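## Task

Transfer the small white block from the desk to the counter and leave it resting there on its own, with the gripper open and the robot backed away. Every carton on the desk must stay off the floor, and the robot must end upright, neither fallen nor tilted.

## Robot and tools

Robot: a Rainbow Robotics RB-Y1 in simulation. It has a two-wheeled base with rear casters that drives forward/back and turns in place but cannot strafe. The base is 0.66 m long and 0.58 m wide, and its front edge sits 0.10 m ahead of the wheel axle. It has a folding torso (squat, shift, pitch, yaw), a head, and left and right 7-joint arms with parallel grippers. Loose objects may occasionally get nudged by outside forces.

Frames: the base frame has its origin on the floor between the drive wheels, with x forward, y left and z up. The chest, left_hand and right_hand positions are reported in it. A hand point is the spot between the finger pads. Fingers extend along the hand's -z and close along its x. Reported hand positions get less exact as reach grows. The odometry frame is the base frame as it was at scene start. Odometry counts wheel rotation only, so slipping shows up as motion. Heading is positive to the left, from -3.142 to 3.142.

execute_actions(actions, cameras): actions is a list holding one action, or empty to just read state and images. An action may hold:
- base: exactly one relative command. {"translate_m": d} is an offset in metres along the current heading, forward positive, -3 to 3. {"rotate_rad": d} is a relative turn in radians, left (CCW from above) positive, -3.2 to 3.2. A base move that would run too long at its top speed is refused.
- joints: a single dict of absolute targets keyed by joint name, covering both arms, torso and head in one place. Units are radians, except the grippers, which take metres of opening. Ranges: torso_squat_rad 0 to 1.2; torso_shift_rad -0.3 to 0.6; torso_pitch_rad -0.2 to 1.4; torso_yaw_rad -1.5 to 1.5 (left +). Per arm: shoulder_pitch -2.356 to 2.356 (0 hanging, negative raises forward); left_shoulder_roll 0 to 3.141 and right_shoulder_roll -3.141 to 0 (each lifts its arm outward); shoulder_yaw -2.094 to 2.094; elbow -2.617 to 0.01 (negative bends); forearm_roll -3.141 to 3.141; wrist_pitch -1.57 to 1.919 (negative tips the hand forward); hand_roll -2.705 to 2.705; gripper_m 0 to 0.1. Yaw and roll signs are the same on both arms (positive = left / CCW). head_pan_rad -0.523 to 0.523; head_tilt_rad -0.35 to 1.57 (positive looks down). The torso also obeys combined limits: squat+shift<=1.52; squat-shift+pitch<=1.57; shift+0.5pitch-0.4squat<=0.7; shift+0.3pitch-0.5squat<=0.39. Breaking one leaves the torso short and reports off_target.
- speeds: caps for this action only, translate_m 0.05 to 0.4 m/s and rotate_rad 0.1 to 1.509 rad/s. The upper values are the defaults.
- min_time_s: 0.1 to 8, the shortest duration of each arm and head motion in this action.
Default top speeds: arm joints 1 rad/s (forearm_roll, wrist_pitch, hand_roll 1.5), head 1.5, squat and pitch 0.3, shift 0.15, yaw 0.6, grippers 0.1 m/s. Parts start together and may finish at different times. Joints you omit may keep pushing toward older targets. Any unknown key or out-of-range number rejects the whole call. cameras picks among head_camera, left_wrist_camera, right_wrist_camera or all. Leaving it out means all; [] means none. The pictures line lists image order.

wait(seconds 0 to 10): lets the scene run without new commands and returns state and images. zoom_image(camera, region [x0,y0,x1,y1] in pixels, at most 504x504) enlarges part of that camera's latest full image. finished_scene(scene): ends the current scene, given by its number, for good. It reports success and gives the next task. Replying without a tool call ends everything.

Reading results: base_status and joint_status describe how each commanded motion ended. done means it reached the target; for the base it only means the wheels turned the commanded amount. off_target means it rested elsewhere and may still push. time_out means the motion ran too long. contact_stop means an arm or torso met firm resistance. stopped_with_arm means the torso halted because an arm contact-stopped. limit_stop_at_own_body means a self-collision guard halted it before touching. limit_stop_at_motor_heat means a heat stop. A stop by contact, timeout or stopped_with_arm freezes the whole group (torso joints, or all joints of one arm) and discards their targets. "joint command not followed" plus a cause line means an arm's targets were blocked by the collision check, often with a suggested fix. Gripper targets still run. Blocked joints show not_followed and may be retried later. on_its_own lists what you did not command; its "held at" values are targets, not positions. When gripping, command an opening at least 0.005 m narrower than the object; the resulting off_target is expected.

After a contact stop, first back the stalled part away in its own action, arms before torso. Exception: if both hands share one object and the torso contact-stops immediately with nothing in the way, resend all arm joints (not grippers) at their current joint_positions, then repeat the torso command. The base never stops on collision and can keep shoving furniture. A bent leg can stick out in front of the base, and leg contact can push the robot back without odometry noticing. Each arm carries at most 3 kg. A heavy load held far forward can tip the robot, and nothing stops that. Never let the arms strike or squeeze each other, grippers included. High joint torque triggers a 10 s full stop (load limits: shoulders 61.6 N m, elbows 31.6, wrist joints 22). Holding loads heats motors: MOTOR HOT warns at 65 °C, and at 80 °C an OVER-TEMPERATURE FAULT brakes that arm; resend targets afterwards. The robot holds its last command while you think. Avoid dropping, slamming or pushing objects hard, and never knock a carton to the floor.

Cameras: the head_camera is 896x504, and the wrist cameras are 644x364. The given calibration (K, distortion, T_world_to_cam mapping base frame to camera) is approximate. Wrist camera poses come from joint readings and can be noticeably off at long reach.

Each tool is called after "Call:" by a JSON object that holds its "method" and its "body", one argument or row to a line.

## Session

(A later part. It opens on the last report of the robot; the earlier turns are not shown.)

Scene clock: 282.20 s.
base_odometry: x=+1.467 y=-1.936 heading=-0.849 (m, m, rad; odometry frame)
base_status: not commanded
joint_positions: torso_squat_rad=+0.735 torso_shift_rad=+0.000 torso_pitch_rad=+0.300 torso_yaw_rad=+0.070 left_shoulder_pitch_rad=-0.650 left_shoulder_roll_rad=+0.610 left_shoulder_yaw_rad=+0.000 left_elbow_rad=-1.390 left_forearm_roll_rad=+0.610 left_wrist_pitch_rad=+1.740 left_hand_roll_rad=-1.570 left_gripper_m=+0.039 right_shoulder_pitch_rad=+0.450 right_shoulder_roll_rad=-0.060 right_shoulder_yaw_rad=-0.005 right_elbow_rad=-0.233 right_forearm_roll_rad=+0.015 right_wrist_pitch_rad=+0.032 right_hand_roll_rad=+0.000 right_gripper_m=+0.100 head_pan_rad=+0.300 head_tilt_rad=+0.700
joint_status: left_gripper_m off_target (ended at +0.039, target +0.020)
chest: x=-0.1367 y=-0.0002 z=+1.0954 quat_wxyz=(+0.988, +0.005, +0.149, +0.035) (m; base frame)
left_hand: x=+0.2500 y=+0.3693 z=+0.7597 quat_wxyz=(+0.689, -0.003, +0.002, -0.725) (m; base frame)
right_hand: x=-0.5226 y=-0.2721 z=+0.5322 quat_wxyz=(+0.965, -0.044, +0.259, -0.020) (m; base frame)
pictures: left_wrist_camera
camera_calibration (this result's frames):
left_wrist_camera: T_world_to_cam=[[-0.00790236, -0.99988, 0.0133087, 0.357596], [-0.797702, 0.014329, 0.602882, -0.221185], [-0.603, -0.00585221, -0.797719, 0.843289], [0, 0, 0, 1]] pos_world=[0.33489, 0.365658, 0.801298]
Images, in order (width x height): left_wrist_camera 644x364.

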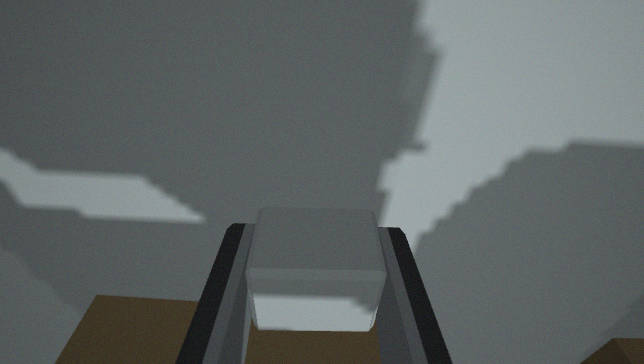

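The gripper stopped at 3.9 cm, so it has the block. I'll lift straight up, raise the hand further, and back away from the desk.

Call:
{"method": "execute_actions", "body": {
  "actions": [
    {"joints": {"torso_squat_rad": 0.1}}
  ],
  "cameras": []
}}

Call:
{"method": "execute_actions", "body": {
  "actions": [
    {"joints": {"torso_pitch_rad": 0.1}}
  ],
  "cameras": []
}}

Call:
{"method": "execute_actions", "body": {
  "actions": [
    {"base": {"translate_m": -0.5}, "joints": {"head_pan_rad": 0.0, "head_tilt_rad": 0.5}}
  ],
  "cameras": ["head_camera", "left_wrist_camera"]
}}

Scene clock: 289.30 s.
base_odometry: x=+1.467 y=-1.936 heading=-0.849 (m, m, rad; odometry frame)
base_status: not commanded
joint_positions: torso_squat_rad=+0.100 torso_shift_rad=+0.000 torso_pitch_rad=+0.300 torso_yaw_rad=+0.070 left_shoulder_pitch_rad=-0.650 left_shoulder_roll_rad=+0.610 left_shoulder_yaw_rad=+0.000 left_elbow_rad=-1.390 left_forearm_roll_rad=+0.610 left_wrist_pitch_rad=+1.740 left_hand_roll_rad=-1.570 left_gripper_m=+0.039 right_shoulder_pitch_rad=+0.450 right_shoulder_roll_rad=-0.060 right_shoulder_yaw_rad=-0.005 right_elbow_rad=-0.233 right_forearm_roll_rad=+0.015 right_wrist_pitch_rad=+0.032 right_hand_roll_rad=+0.000 right_gripper_m=+0.100 head_pan_rad=+0.300 head_tilt_rad=+0.700
joint_status: all done
chest: x=-0.1365 y=-0.0002 z=+1.2726 quat_wxyz=(+0.988, +0.005, +0.149, +0.035) (m; base frame)
left_hand: x=+0.2500 y=+0.3692 z=+0.9367 quat_wxyz=(+0.689, -0.003, +0.002, -0.725) (m; base frame)
right_hand: x=-0.5226 y=-0.2721 z=+0.7096 quat_wxyz=(+0.965, -0.044, +0.259, -0.020) (m; base frame)
pictures: none
No camera images: the call's "cameras" was empty. Leave "cameras" out to get every camera's image.

Scene clock: 290.73 s.
base_odometry: x=+1.467 y=-1.936 heading=-0.849 (m, m, rad; odometry frame)
base_status: not commanded
joint_positions: torso_squat_rad=+0.100 torso_shift_rad=+0.000 torso_pitch_rad=+0.100 torso_yaw_rad=+0.070 left_shoulder_pitch_rad=-0.650 left_shoulder_roll_rad=+0.610 left_shoulder_yaw_rad=+0.000 left_elbow_rad=-1.390 left_forearm_roll_rad=+0.610 left_wrist_pitch_rad=+1.740 left_hand_roll_rad=-1.570 left_gripper_m=+0.039 right_shoulder_pitch_rad=+0.450 right_shoulder_roll_rad=-0.060 right_shoulder_yaw_rad=-0.005 right_elbow_rad=-0.233 right_forearm_roll_rad=+0.015 right_wrist_pitch_rad=+0.032 right_hand_roll_rad=+0.000 right_gripper_m=+0.100 head_pan_rad=+0.300 head_tilt_rad=+0.700
joint_status: all done
chest: x=-0.1971 y=-0.0002 z=+1.2849 quat_wxyz=(+0.998, +0.002, +0.050, +0.035) (m; base frame)
left_hand: x=+0.2484 y=+0.3692 z=+1.0326 quat_wxyz=(+0.686, +0.069, -0.067, -0.721) (m; base frame)
right_hand: x=-0.4636 y=-0.2721 z=+0.6563 quat_wxyz=(+0.986, -0.041, +0.162, -0.025) (m; base frame)
pictures: none
No camera images: the call's "cameras" was empty. Leave "cameras" out to get every camera's image.

Scene clock: 294.00 s.
base_odometry: x=+1.137 y=-1.560 heading=-0.850 (m, m, rad; odometry frame)
base_status: done
joint_positions: torso_squat_rad=+0.100 torso_shift_rad=+0.000 torso_pitch_rad=+0.100 torso_yaw_rad=+0.070 left_shoulder_pitch_rad=-0.650 left_shoulder_roll_rad=+0.610 left_shoulder_yaw_rad=+0.000 left_elbow_rad=-1.390 left_forearm_roll_rad=+0.610 left_wrist_pitch_rad=+1.740 left_hand_roll_rad=-1.570 left_gripper_m=+0.039 right_shoulder_pitch_rad=+0.450 right_shoulder_roll_rad=-0.060 right_shoulder_yaw_rad=-0.005 right_elbow_rad=-0.233 right_forearm_roll_rad=+0.015 right_wrist_pitch_rad=+0.032 right_hand_roll_rad=+0.000 right_gripper_m=+0.100 head_pan_rad=+0.000 head_tilt_rad=+0.500
joint_status: all done
chest: x=-0.1972 y=-0.0002 z=+1.2849 quat_wxyz=(+0.998, +0.002, +0.050, +0.035) (m; base frame)
left_hand: x=+0.2484 y=+0.3692 z=+1.0326 quat_wxyz=(+0.686, +0.069, -0.067, -0.721) (m; base frame)
right_hand: x=-0.4636 y=-0.2721 z=+0.6563 quat_wxyz=(+0.986, -0.041, +0.161, -0.025) (m; base frame)
pictures: head_camera, left_wrist_camera
camera_calibration (this result's frames):
head_camera: T_world_to_cam=[[0.0762221, -0.995794, -0.0508415, 0.0903765], [-0.59963, -0.00503971, -0.800262, 1.15249], [0.79664, 0.0914837, -0.597492, 0.956886], [0, 0, 0, 1]] pos_world=[-0.078117, 0.00826508, 1.49862]
left_wrist_camera: T_world_to_cam=[[-0.0104519, -0.99988, 0.0114709, 0.356395], [-0.901523, 0.0143854, 0.432492, -0.185229], [-0.432605, -0.00582092, -0.901565, 1.12499], [0, 0, 0, 1]] pos_world=[0.323411, 0.365565, 1.09027]
Images, in order (width x height): head_camera 896x504, left_wrist_camera 644x364.

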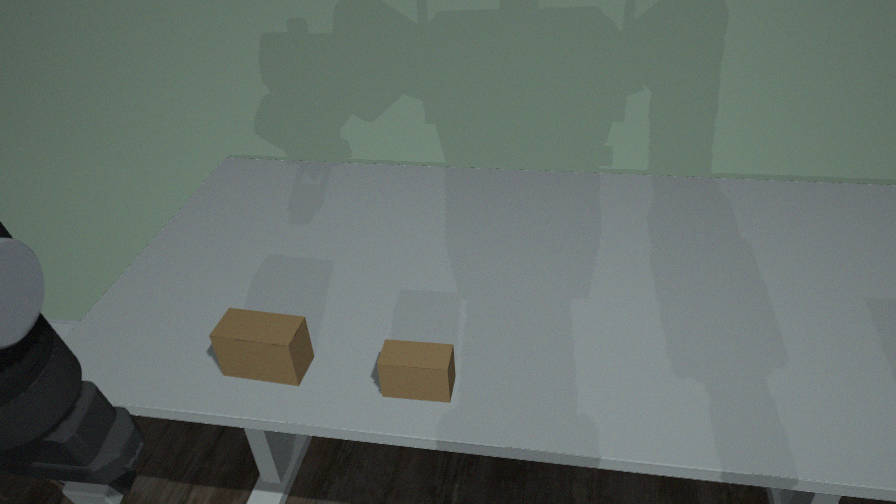

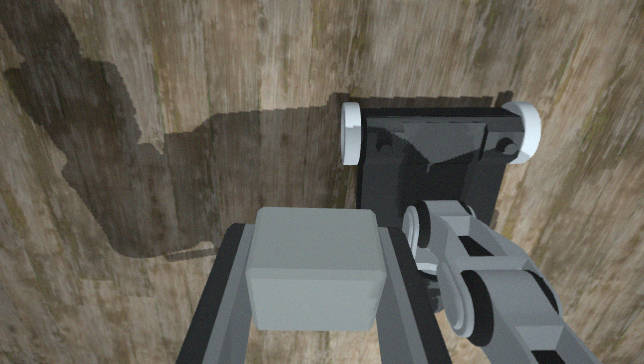

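The block is held and the cartons are still on the desk. I haven't seen the counter in this room yet, so I'll turn to find it.

Call:
{"method": "execute_actions", "body": {
  "actions": [
    {"base": {"rotate_rad": -1.6}, "joints": {"head_tilt_rad": 0.3}}
  ],
  "cameras": ["head_camera"]
}}

Scene clock: 300.77 s.
base_odometry: x=+1.137 y=-1.560 heading=-2.450 (m, m, rad; odometry frame)
base_status: done
joint_positions: torso_squat_rad=+0.100 torso_shift_rad=+0.000 torso_pitch_rad=+0.100 torso_yaw_rad=+0.070 left_shoulder_pitch_rad=-0.650 left_shoulder_roll_rad=+0.610 left_shoulder_yaw_rad=+0.000 left_elbow_rad=-1.390 left_forearm_roll_rad=+0.610 left_wrist_pitch_rad=+1.740 left_hand_roll_rad=-1.570 left_gripper_m=+0.039 right_shoulder_pitch_rad=+0.450 right_shoulder_roll_rad=-0.060 right_shoulder_yaw_rad=-0.005 right_elbow_rad=-0.233 right_forearm_roll_rad=+0.015 right_wrist_pitch_rad=+0.032 right_hand_roll_rad=+0.000 right_gripper_m=+0.100 head_pan_rad=+0.000 head_tilt_rad=+0.300
joint_status: all done
chest: x=-0.1972 y=-0.0002 z=+1.2849 quat_wxyz=(+0.998, +0.002, +0.050, +0.035) (m; base frame)
left_hand: x=+0.2484 y=+0.3692 z=+1.0326 quat_wxyz=(+0.686, +0.069, -0.067, -0.721) (m; base frame)
right_hand: x=-0.4636 y=-0.2721 z=+0.6563 quat_wxyz=(+0.986, -0.041, +0.161, -0.025) (m; base frame)
pictures: head_camera
camera_calibration (this result's frames):
head_camera: T_world_to_cam=[[0.0847732, -0.995212, -0.0486428, 0.0884494], [-0.429126, 0.00759279, -0.903213, 1.33151], [0.899258, 0.0974421, -0.426427, 0.719345], [0, 0, 0, 1]] pos_world=[-0.0829881, 0.00782147, 1.51369]
Images, in order (width x height): head_camera 896x504.

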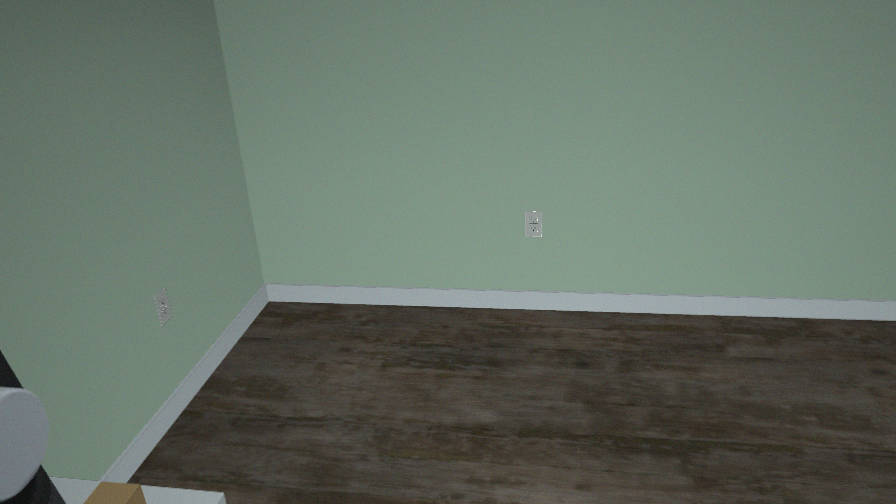

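Call:
{"method": "execute_actions", "body": {
  "actions": [
    {"base": {"rotate_rad": -1.4}}
  ],
  "cameras": ["head_camera"]
}}

Scene clock: 306.60 s.
base_odometry: x=+1.137 y=-1.560 heading=+2.434 (m, m, rad; odometry frame)
base_status: done
joint_positions: torso_squat_rad=+0.100 torso_shift_rad=+0.000 torso_pitch_rad=+0.100 torso_yaw_rad=+0.070 left_shoulder_pitch_rad=-0.650 left_shoulder_roll_rad=+0.610 left_shoulder_yaw_rad=+0.000 left_elbow_rad=-1.390 left_forearm_roll_rad=+0.610 left_wrist_pitch_rad=+1.740 left_hand_roll_rad=-1.570 left_gripper_m=+0.039 right_shoulder_pitch_rad=+0.450 right_shoulder_roll_rad=-0.060 right_shoulder_yaw_rad=-0.005 right_elbow_rad=-0.233 right_forearm_roll_rad=+0.015 right_wrist_pitch_rad=+0.032 right_hand_roll_rad=+0.000 right_gripper_m=+0.100 head_pan_rad=+0.000 head_tilt_rad=+0.300
joint_status: not commanded
chest: x=-0.1972 y=-0.0002 z=+1.2849 quat_wxyz=(+0.998, +0.002, +0.050, +0.035) (m; base frame)
left_hand: x=+0.2484 y=+0.3692 z=+1.0326 quat_wxyz=(+0.686, +0.069, -0.067, -0.721) (m; base frame)
right_hand: x=-0.4636 y=-0.2721 z=+0.6563 quat_wxyz=(+0.986, -0.041, +0.161, -0.025) (m; base frame)
pictures: head_camera
camera_calibration (this result's frames):
head_camera: T_world_to_cam=[[0.0847733, -0.995213, -0.0486322, 0.0884465], [-0.429125, 0.00758316, -0.903213, 1.33151], [0.899258, 0.0974377, -0.426428, 0.719345], [0, 0, 0, 1]] pos_world=[-0.0829882, 0.00783475, 1.51369]
Images, in order (width x height): head_camera 896x504.

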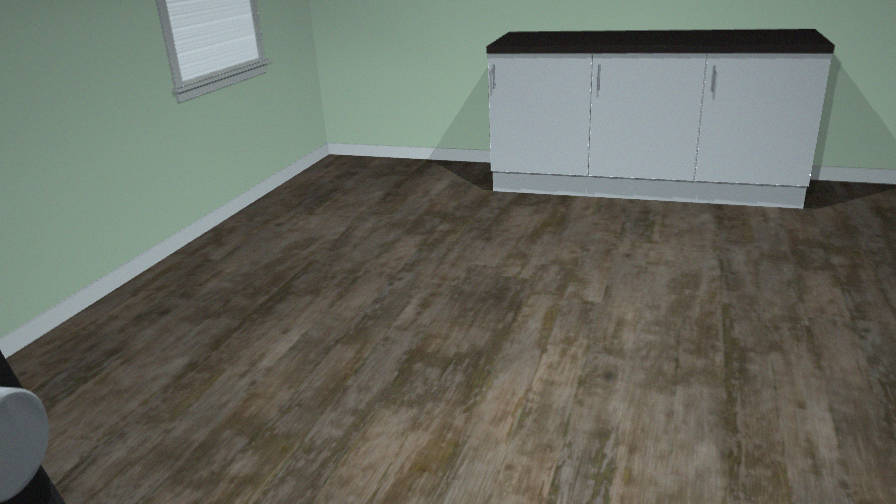

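There's the counter, slightly to the right and about 4 m away. I'll aim at it and drive most of the way.

Call:
{"method": "execute_actions", "body": {
  "actions": [
    {"base": {"rotate_rad": -0.18}}
  ],
  "cameras": []
}}

Call:
{"method": "execute_actions", "body": {
  "actions": [
    {"base": {"translate_m": 2.9}, "joints": {"head_tilt_rad": 0.55}}
  ],
  "cameras": ["head_camera"]
}}

Scene clock: 313.43 s.
base_odometry: x=+1.137 y=-1.560 heading=+2.254 (m, m, rad; odometry frame)
base_status: done
joint_positions: torso_squat_rad=+0.100 torso_shift_rad=+0.000 torso_pitch_rad=+0.100 torso_yaw_rad=+0.070 left_shoulder_pitch_rad=-0.650 left_shoulder_roll_rad=+0.610 left_shoulder_yaw_rad=+0.000 left_elbow_rad=-1.390 left_forearm_roll_rad=+0.610 left_wrist_pitch_rad=+1.740 left_hand_roll_rad=-1.570 left_gripper_m=+0.039 right_shoulder_pitch_rad=+0.450 right_shoulder_roll_rad=-0.060 right_shoulder_yaw_rad=-0.005 right_elbow_rad=-0.233 right_forearm_roll_rad=+0.015 right_wrist_pitch_rad=+0.032 right_hand_roll_rad=+0.000 right_gripper_m=+0.100 head_pan_rad=+0.000 head_tilt_rad=+0.300
joint_status: not commanded
chest: x=-0.1972 y=-0.0002 z=+1.2849 quat_wxyz=(+0.998, +0.002, +0.050, +0.035) (m; base frame)
left_hand: x=+0.2484 y=+0.3692 z=+1.0326 quat_wxyz=(+0.686, +0.069, -0.067, -0.721) (m; base frame)
right_hand: x=-0.4636 y=-0.2721 z=+0.6563 quat_wxyz=(+0.986, -0.041, +0.161, -0.025) (m; base frame)
pictures: none
No camera images: the call's "cameras" was empty. Leave "cameras" out to get every camera's image.

Scene clock: 322.33 s.
base_odometry: x=-0.693 y=+0.690 heading=+2.254 (m, m, rad; odometry frame)
base_status: done
joint_positions: torso_squat_rad=+0.100 torso_shift_rad=+0.000 torso_pitch_rad=+0.100 torso_yaw_rad=+0.070 left_shoulder_pitch_rad=-0.650 left_shoulder_roll_rad=+0.610 left_shoulder_yaw_rad=+0.000 left_elbow_rad=-1.390 left_forearm_roll_rad=+0.610 left_wrist_pitch_rad=+1.740 left_hand_roll_rad=-1.570 left_gripper_m=+0.039 right_shoulder_pitch_rad=+0.450 right_shoulder_roll_rad=-0.060 right_shoulder_yaw_rad=-0.005 right_elbow_rad=-0.233 right_forearm_roll_rad=+0.015 right_wrist_pitch_rad=+0.032 right_hand_roll_rad=+0.000 right_gripper_m=+0.100 head_pan_rad=+0.000 head_tilt_rad=+0.550
joint_status: all done
chest: x=-0.1971 y=-0.0002 z=+1.2849 quat_wxyz=(+0.998, +0.002, +0.050, +0.035) (m; base frame)
left_hand: x=+0.2485 y=+0.3692 z=+1.0326 quat_wxyz=(+0.686, +0.069, -0.067, -0.721) (m; base frame)
right_hand: x=-0.4635 y=-0.2721 z=+0.6563 quat_wxyz=(+0.986, -0.041, +0.161, -0.025) (m; base frame)
pictures: head_camera
camera_calibration (this result's frames):
head_camera: T_world_to_cam=[[0.0740319, -0.995945, -0.0511186, 0.0904499], [-0.638821, -0.00799935, -0.769313, 1.1006], [0.765785, 0.0896094, -0.636823, 1.01029], [0, 0, 0, 1]] pos_world=[-0.0772715, 0.00835576, 1.49471]
Images, in order (width x height): head_camera 896x504.

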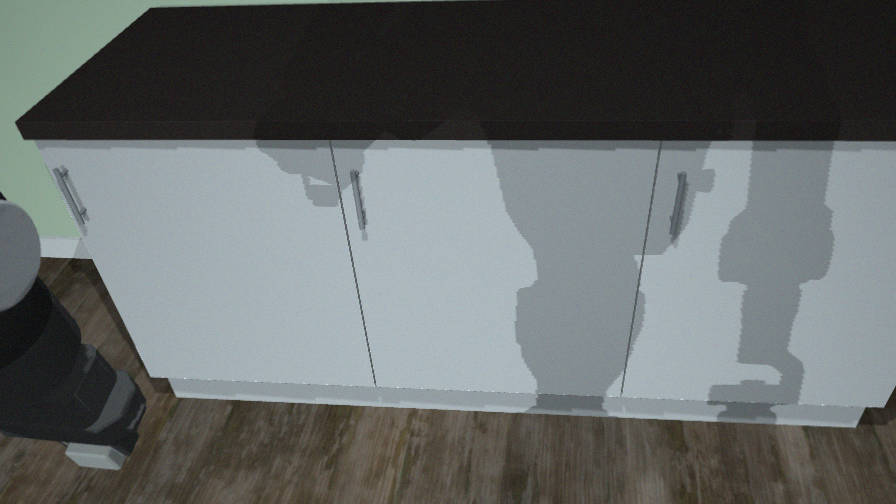

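Similar geometry to before. I'll drive up, and this time lower gently: scene 1 showed the counter top is higher than I estimated.

Call:
{"method": "execute_actions", "body": {
  "actions": [
    {"base": {"translate_m": 0.93}, "joints": {"head_tilt_rad": 0.8, "head_pan_rad": 0.25}}
  ],
  "cameras": ["head_camera", "left_wrist_camera"]
}}

Scene clock: 330.60 s.
base_odometry: x=-1.279 y=+1.411 heading=+2.253 (m, m, rad; odometry frame)
base_status: done
joint_positions: torso_squat_rad=+0.100 torso_shift_rad=+0.000 torso_pitch_rad=+0.100 torso_yaw_rad=+0.070 left_shoulder_pitch_rad=-0.650 left_shoulder_roll_rad=+0.610 left_shoulder_yaw_rad=+0.000 left_elbow_rad=-1.390 left_forearm_roll_rad=+0.610 left_wrist_pitch_rad=+1.740 left_hand_roll_rad=-1.570 left_gripper_m=+0.039 right_shoulder_pitch_rad=+0.450 right_shoulder_roll_rad=-0.060 right_shoulder_yaw_rad=-0.005 right_elbow_rad=-0.233 right_forearm_roll_rad=+0.015 right_wrist_pitch_rad=+0.032 right_hand_roll_rad=+0.000 right_gripper_m=+0.100 head_pan_rad=+0.250 head_tilt_rad=+0.800
joint_status: all done
chest: x=-0.1971 y=-0.0002 z=+1.2849 quat_wxyz=(+0.998, +0.002, +0.050, +0.035) (m; base frame)
left_hand: x=+0.2485 y=+0.3692 z=+1.0326 quat_wxyz=(+0.686, +0.069, -0.067, -0.721) (m; base frame)
right_hand: x=-0.4635 y=-0.2721 z=+0.6563 quat_wxyz=(+0.986, -0.041, +0.161, -0.025) (m; base frame)
pictures: head_camera, left_wrist_camera
camera_calibration (this result's frames):
head_camera: T_world_to_cam=[[0.306201, -0.948987, -0.0752611, 0.162211], [-0.780607, -0.205046, -0.590431, 0.813786], [0.544879, 0.23954, -0.803572, 1.22287], [0, 0, 0, 1]] pos_world=[-0.0807381, 0.027874, 1.47536]
left_wrist_camera: T_world_to_cam=[[-0.0104582, -0.999879, 0.0114767, 0.356395], [-0.901482, 0.0143942, 0.432577, -0.18525], [-0.43269, -0.00582203, -0.901524, 1.12495], [0, 0, 0, 1]] pos_world=[0.323484, 0.365569, 1.09022]
Images, in order (width x height): head_camera 896x504, left_wrist_camera 644x364.

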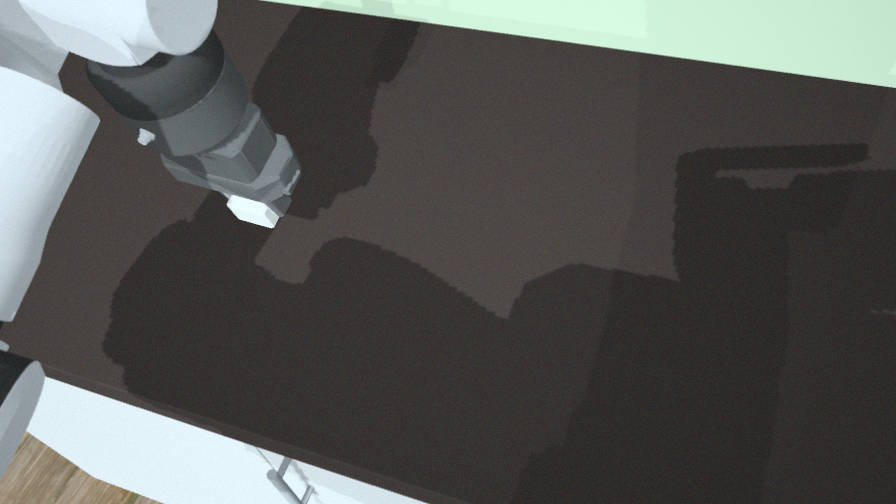

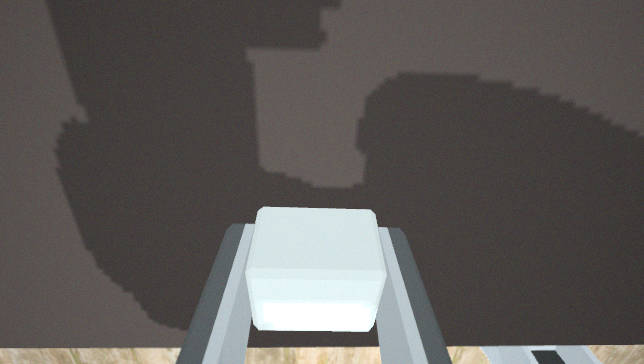

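The block is over the counter top. I'll lean only partway, to the height that worked safely in scene 1, then release.

Call:
{"method": "execute_actions", "body": {
  "actions": [
    {"joints": {"torso_pitch_rad": 0.21}}
  ],
  "cameras": []
}}

Call:
{"method": "execute_actions", "body": {
  "actions": [
    {"joints": {"left_gripper_m": 0.1}}
  ],
  "cameras": []
}}

Call:
{"method": "execute_actions", "body": {
  "actions": [
    {"joints": {"torso_pitch_rad": 0.0}}
  ],
  "cameras": ["head_camera"]
}}

Scene clock: 335.90 s.
base_odometry: x=-1.279 y=+1.411 heading=+2.253 (m, m, rad; odometry frame)
base_status: not commanded
joint_positions: torso_squat_rad=+0.100 torso_shift_rad=+0.000 torso_pitch_rad=+0.210 torso_yaw_rad=+0.070 left_shoulder_pitch_rad=-0.650 left_shoulder_roll_rad=+0.610 left_shoulder_yaw_rad=+0.000 left_elbow_rad=-1.390 left_forearm_roll_rad=+0.610 left_wrist_pitch_rad=+1.740 left_hand_roll_rad=-1.570 left_gripper_m=+0.039 right_shoulder_pitch_rad=+0.450 right_shoulder_roll_rad=-0.060 right_shoulder_yaw_rad=-0.005 right_elbow_rad=-0.233 right_forearm_roll_rad=+0.015 right_wrist_pitch_rad=+0.032 right_hand_roll_rad=+0.000 right_gripper_m=+0.100 head_pan_rad=+0.250 head_tilt_rad=+0.800
joint_status: all done
chest: x=-0.1635 y=-0.0002 z=+1.2796 quat_wxyz=(+0.994, +0.004, +0.105, +0.035) (m; base frame)
left_hand: x=+0.2517 y=+0.3692 z=+0.9800 quat_wxyz=(+0.688, +0.029, -0.029, -0.724) (m; base frame)
right_hand: x=-0.4973 y=-0.2722 z=+0.6841 quat_wxyz=(+0.975, -0.043, +0.215, -0.022) (m; base frame)
pictures: none
No camera images: the call's "cameras" was empty. Leave "cameras" out to get every camera's image.

Scene clock: 337.20 s.
base_odometry: x=-1.279 y=+1.411 heading=+2.253 (m, m, rad; odometry frame)
base_status: not commanded
joint_positions: torso_squat_rad=+0.100 torso_shift_rad=+0.000 torso_pitch_rad=+0.210 torso_yaw_rad=+0.070 left_shoulder_pitch_rad=-0.650 left_shoulder_roll_rad=+0.610 left_shoulder_yaw_rad=+0.000 left_elbow_rad=-1.390 left_forearm_roll_rad=+0.610 left_wrist_pitch_rad=+1.740 left_hand_roll_rad=-1.570 left_gripper_m=+0.100 right_shoulder_pitch_rad=+0.450 right_shoulder_roll_rad=-0.060 right_shoulder_yaw_rad=-0.005 right_elbow_rad=-0.233 right_forearm_roll_rad=+0.015 right_wrist_pitch_rad=+0.032 right_hand_roll_rad=+0.000 right_gripper_m=+0.100 head_pan_rad=+0.250 head_tilt_rad=+0.800
joint_status: all done
chest: x=-0.1635 y=-0.0002 z=+1.2796 quat_wxyz=(+0.994, +0.004, +0.105, +0.035) (m; base frame)
left_hand: x=+0.2517 y=+0.3692 z=+0.9800 quat_wxyz=(+0.688, +0.029, -0.029, -0.724) (m; base frame)
right_hand: x=-0.4973 y=-0.2722 z=+0.6841 quat_wxyz=(+0.975, -0.043, +0.215, -0.022) (m; base frame)
pictures: none
No camera images: the call's "cameras" was empty. Leave "cameras" out to get every camera's image.

Scene clock: 338.77 s.
base_odometry: x=-1.279 y=+1.411 heading=+2.253 (m, m, rad; odometry frame)
base_status: not commanded
joint_positions: torso_squat_rad=+0.100 torso_shift_rad=+0.000 torso_pitch_rad=+0.000 torso_yaw_rad=+0.070 left_shoulder_pitch_rad=-0.650 left_shoulder_roll_rad=+0.610 left_shoulder_yaw_rad=+0.000 left_elbow_rad=-1.390 left_forearm_roll_rad=+0.610 left_wrist_pitch_rad=+1.740 left_hand_roll_rad=-1.570 left_gripper_m=+0.100 right_shoulder_pitch_rad=+0.450 right_shoulder_roll_rad=-0.060 right_shoulder_yaw_rad=-0.005 right_elbow_rad=-0.233 right_forearm_roll_rad=+0.015 right_wrist_pitch_rad=+0.032 right_hand_roll_rad=+0.000 right_gripper_m=+0.100 head_pan_rad=+0.250 head_tilt_rad=+0.800
joint_status: all done
chest: x=-0.2280 y=-0.0002 z=+1.2864 quat_wxyz=(+0.999, +0.000, +0.000, +0.035) (m; base frame)
left_hand: x=+0.2406 y=+0.3692 z=+1.0799 quat_wxyz=(+0.682, +0.105, -0.101, -0.717) (m; base frame)
right_hand: x=-0.4304 y=-0.2721 z=+0.6344 quat_wxyz=(+0.993, -0.040, +0.112, -0.027) (m; base frame)
pictures: head_camera
camera_calibration (this result's frames):
head_camera: T_world_to_cam=[[0.312161, -0.948995, -0.044311, 0.133343], [-0.717755, -0.205026, -0.665426, 0.901359], [0.622402, 0.239525, -0.745147, 1.18348], [0, 0, 0, 1]] pos_world=[-0.131272, 0.0278707, 1.48757]
Images, in order (width x height): head_camera 896x504.

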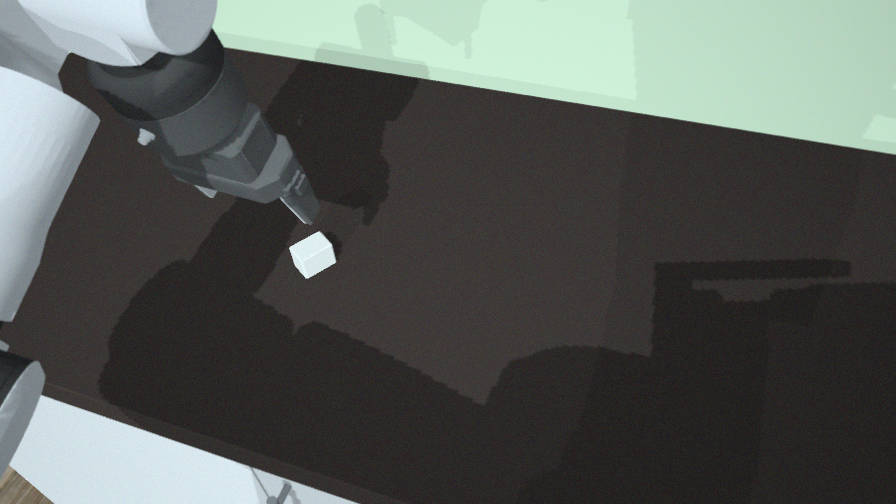

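The white block is resting on the counter, well inside the edge. I'll back away and return to an upright neutral pose.

Call:
{"method": "execute_actions", "body": {
  "actions": [
    {"base": {"translate_m": -0.6}, "joints": {"torso_yaw_rad": 0.0, "torso_squat_rad": 0.2, "head_tilt_rad": 0.45, "head_pan_rad": 0.2}}
  ],
  "cameras": ["head_camera"]
}}

Scene clock: 355.43 s.
base_odometry: x=-0.901 y=+0.945 heading=+2.251 (m, m, rad; odometry frame)
base_status: done
joint_positions: torso_squat_rad=+0.200 torso_shift_rad=+0.000 torso_pitch_rad=+0.000 torso_yaw_rad=+0.000 left_shoulder_pitch_rad=-0.650 left_shoulder_roll_rad=+0.610 left_shoulder_yaw_rad=+0.000 left_elbow_rad=-1.390 left_forearm_roll_rad=+0.610 left_wrist_pitch_rad=+1.740 left_hand_roll_rad=-1.570 left_gripper_m=+0.100 right_shoulder_pitch_rad=+0.450 right_shoulder_roll_rad=-0.060 right_shoulder_yaw_rad=-0.005 right_elbow_rad=-0.233 right_forearm_roll_rad=+0.015 right_wrist_pitch_rad=+0.032 right_hand_roll_rad=+0.000 right_gripper_m=+0.100 head_pan_rad=+0.200 head_tilt_rad=+0.450
joint_status: all done
chest: x=-0.2280 y=-0.0002 z=+1.2760 quat_wxyz=(+1.000, +0.000, +0.000, +0.000) (m; base frame)
left_hand: x=+0.2652 y=+0.3355 z=+1.0695 quat_wxyz=(+0.656, +0.102, -0.105, -0.740) (m; base frame)
right_hand: x=-0.4488 y=-0.2573 z=+0.6239 quat_wxyz=(+0.991, -0.036, +0.113, -0.061) (m; base frame)
pictures: head_camera
camera_calibration (this result's frames):
head_camera: T_world_to_cam=[[0.211417, -0.976478, -0.0423606, 0.10777], [-0.469172, -0.0633692, -0.88083, 1.2633], [0.857426, 0.206097, -0.471534, 0.820603], [0, 0, 0, 1]] pos_world=[-0.133685, 0.0161656, 1.50426]
Images, in order (width x height): head_camera 896x504.

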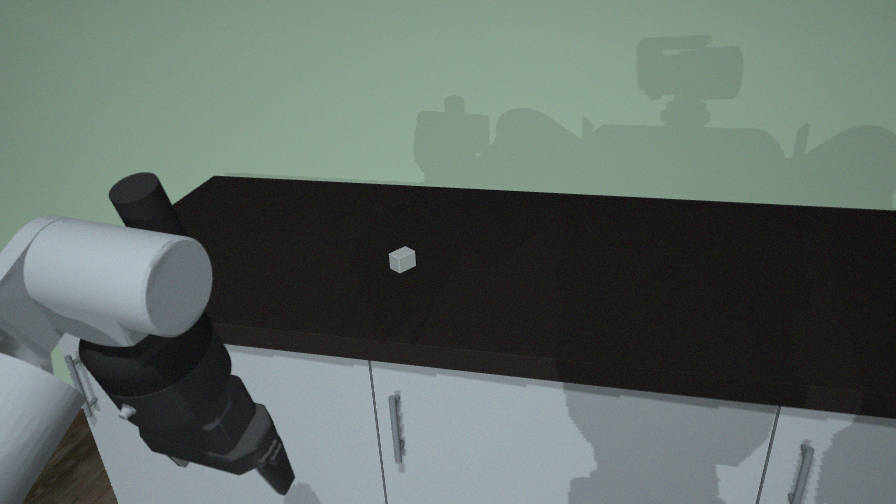

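The block is on the counter, and the robot is upright and clear of it. Ending scene 2.

Call:
{"method": "finished_scene", "body": {
  "scene": 2
}}

The scene is finished: the task was done.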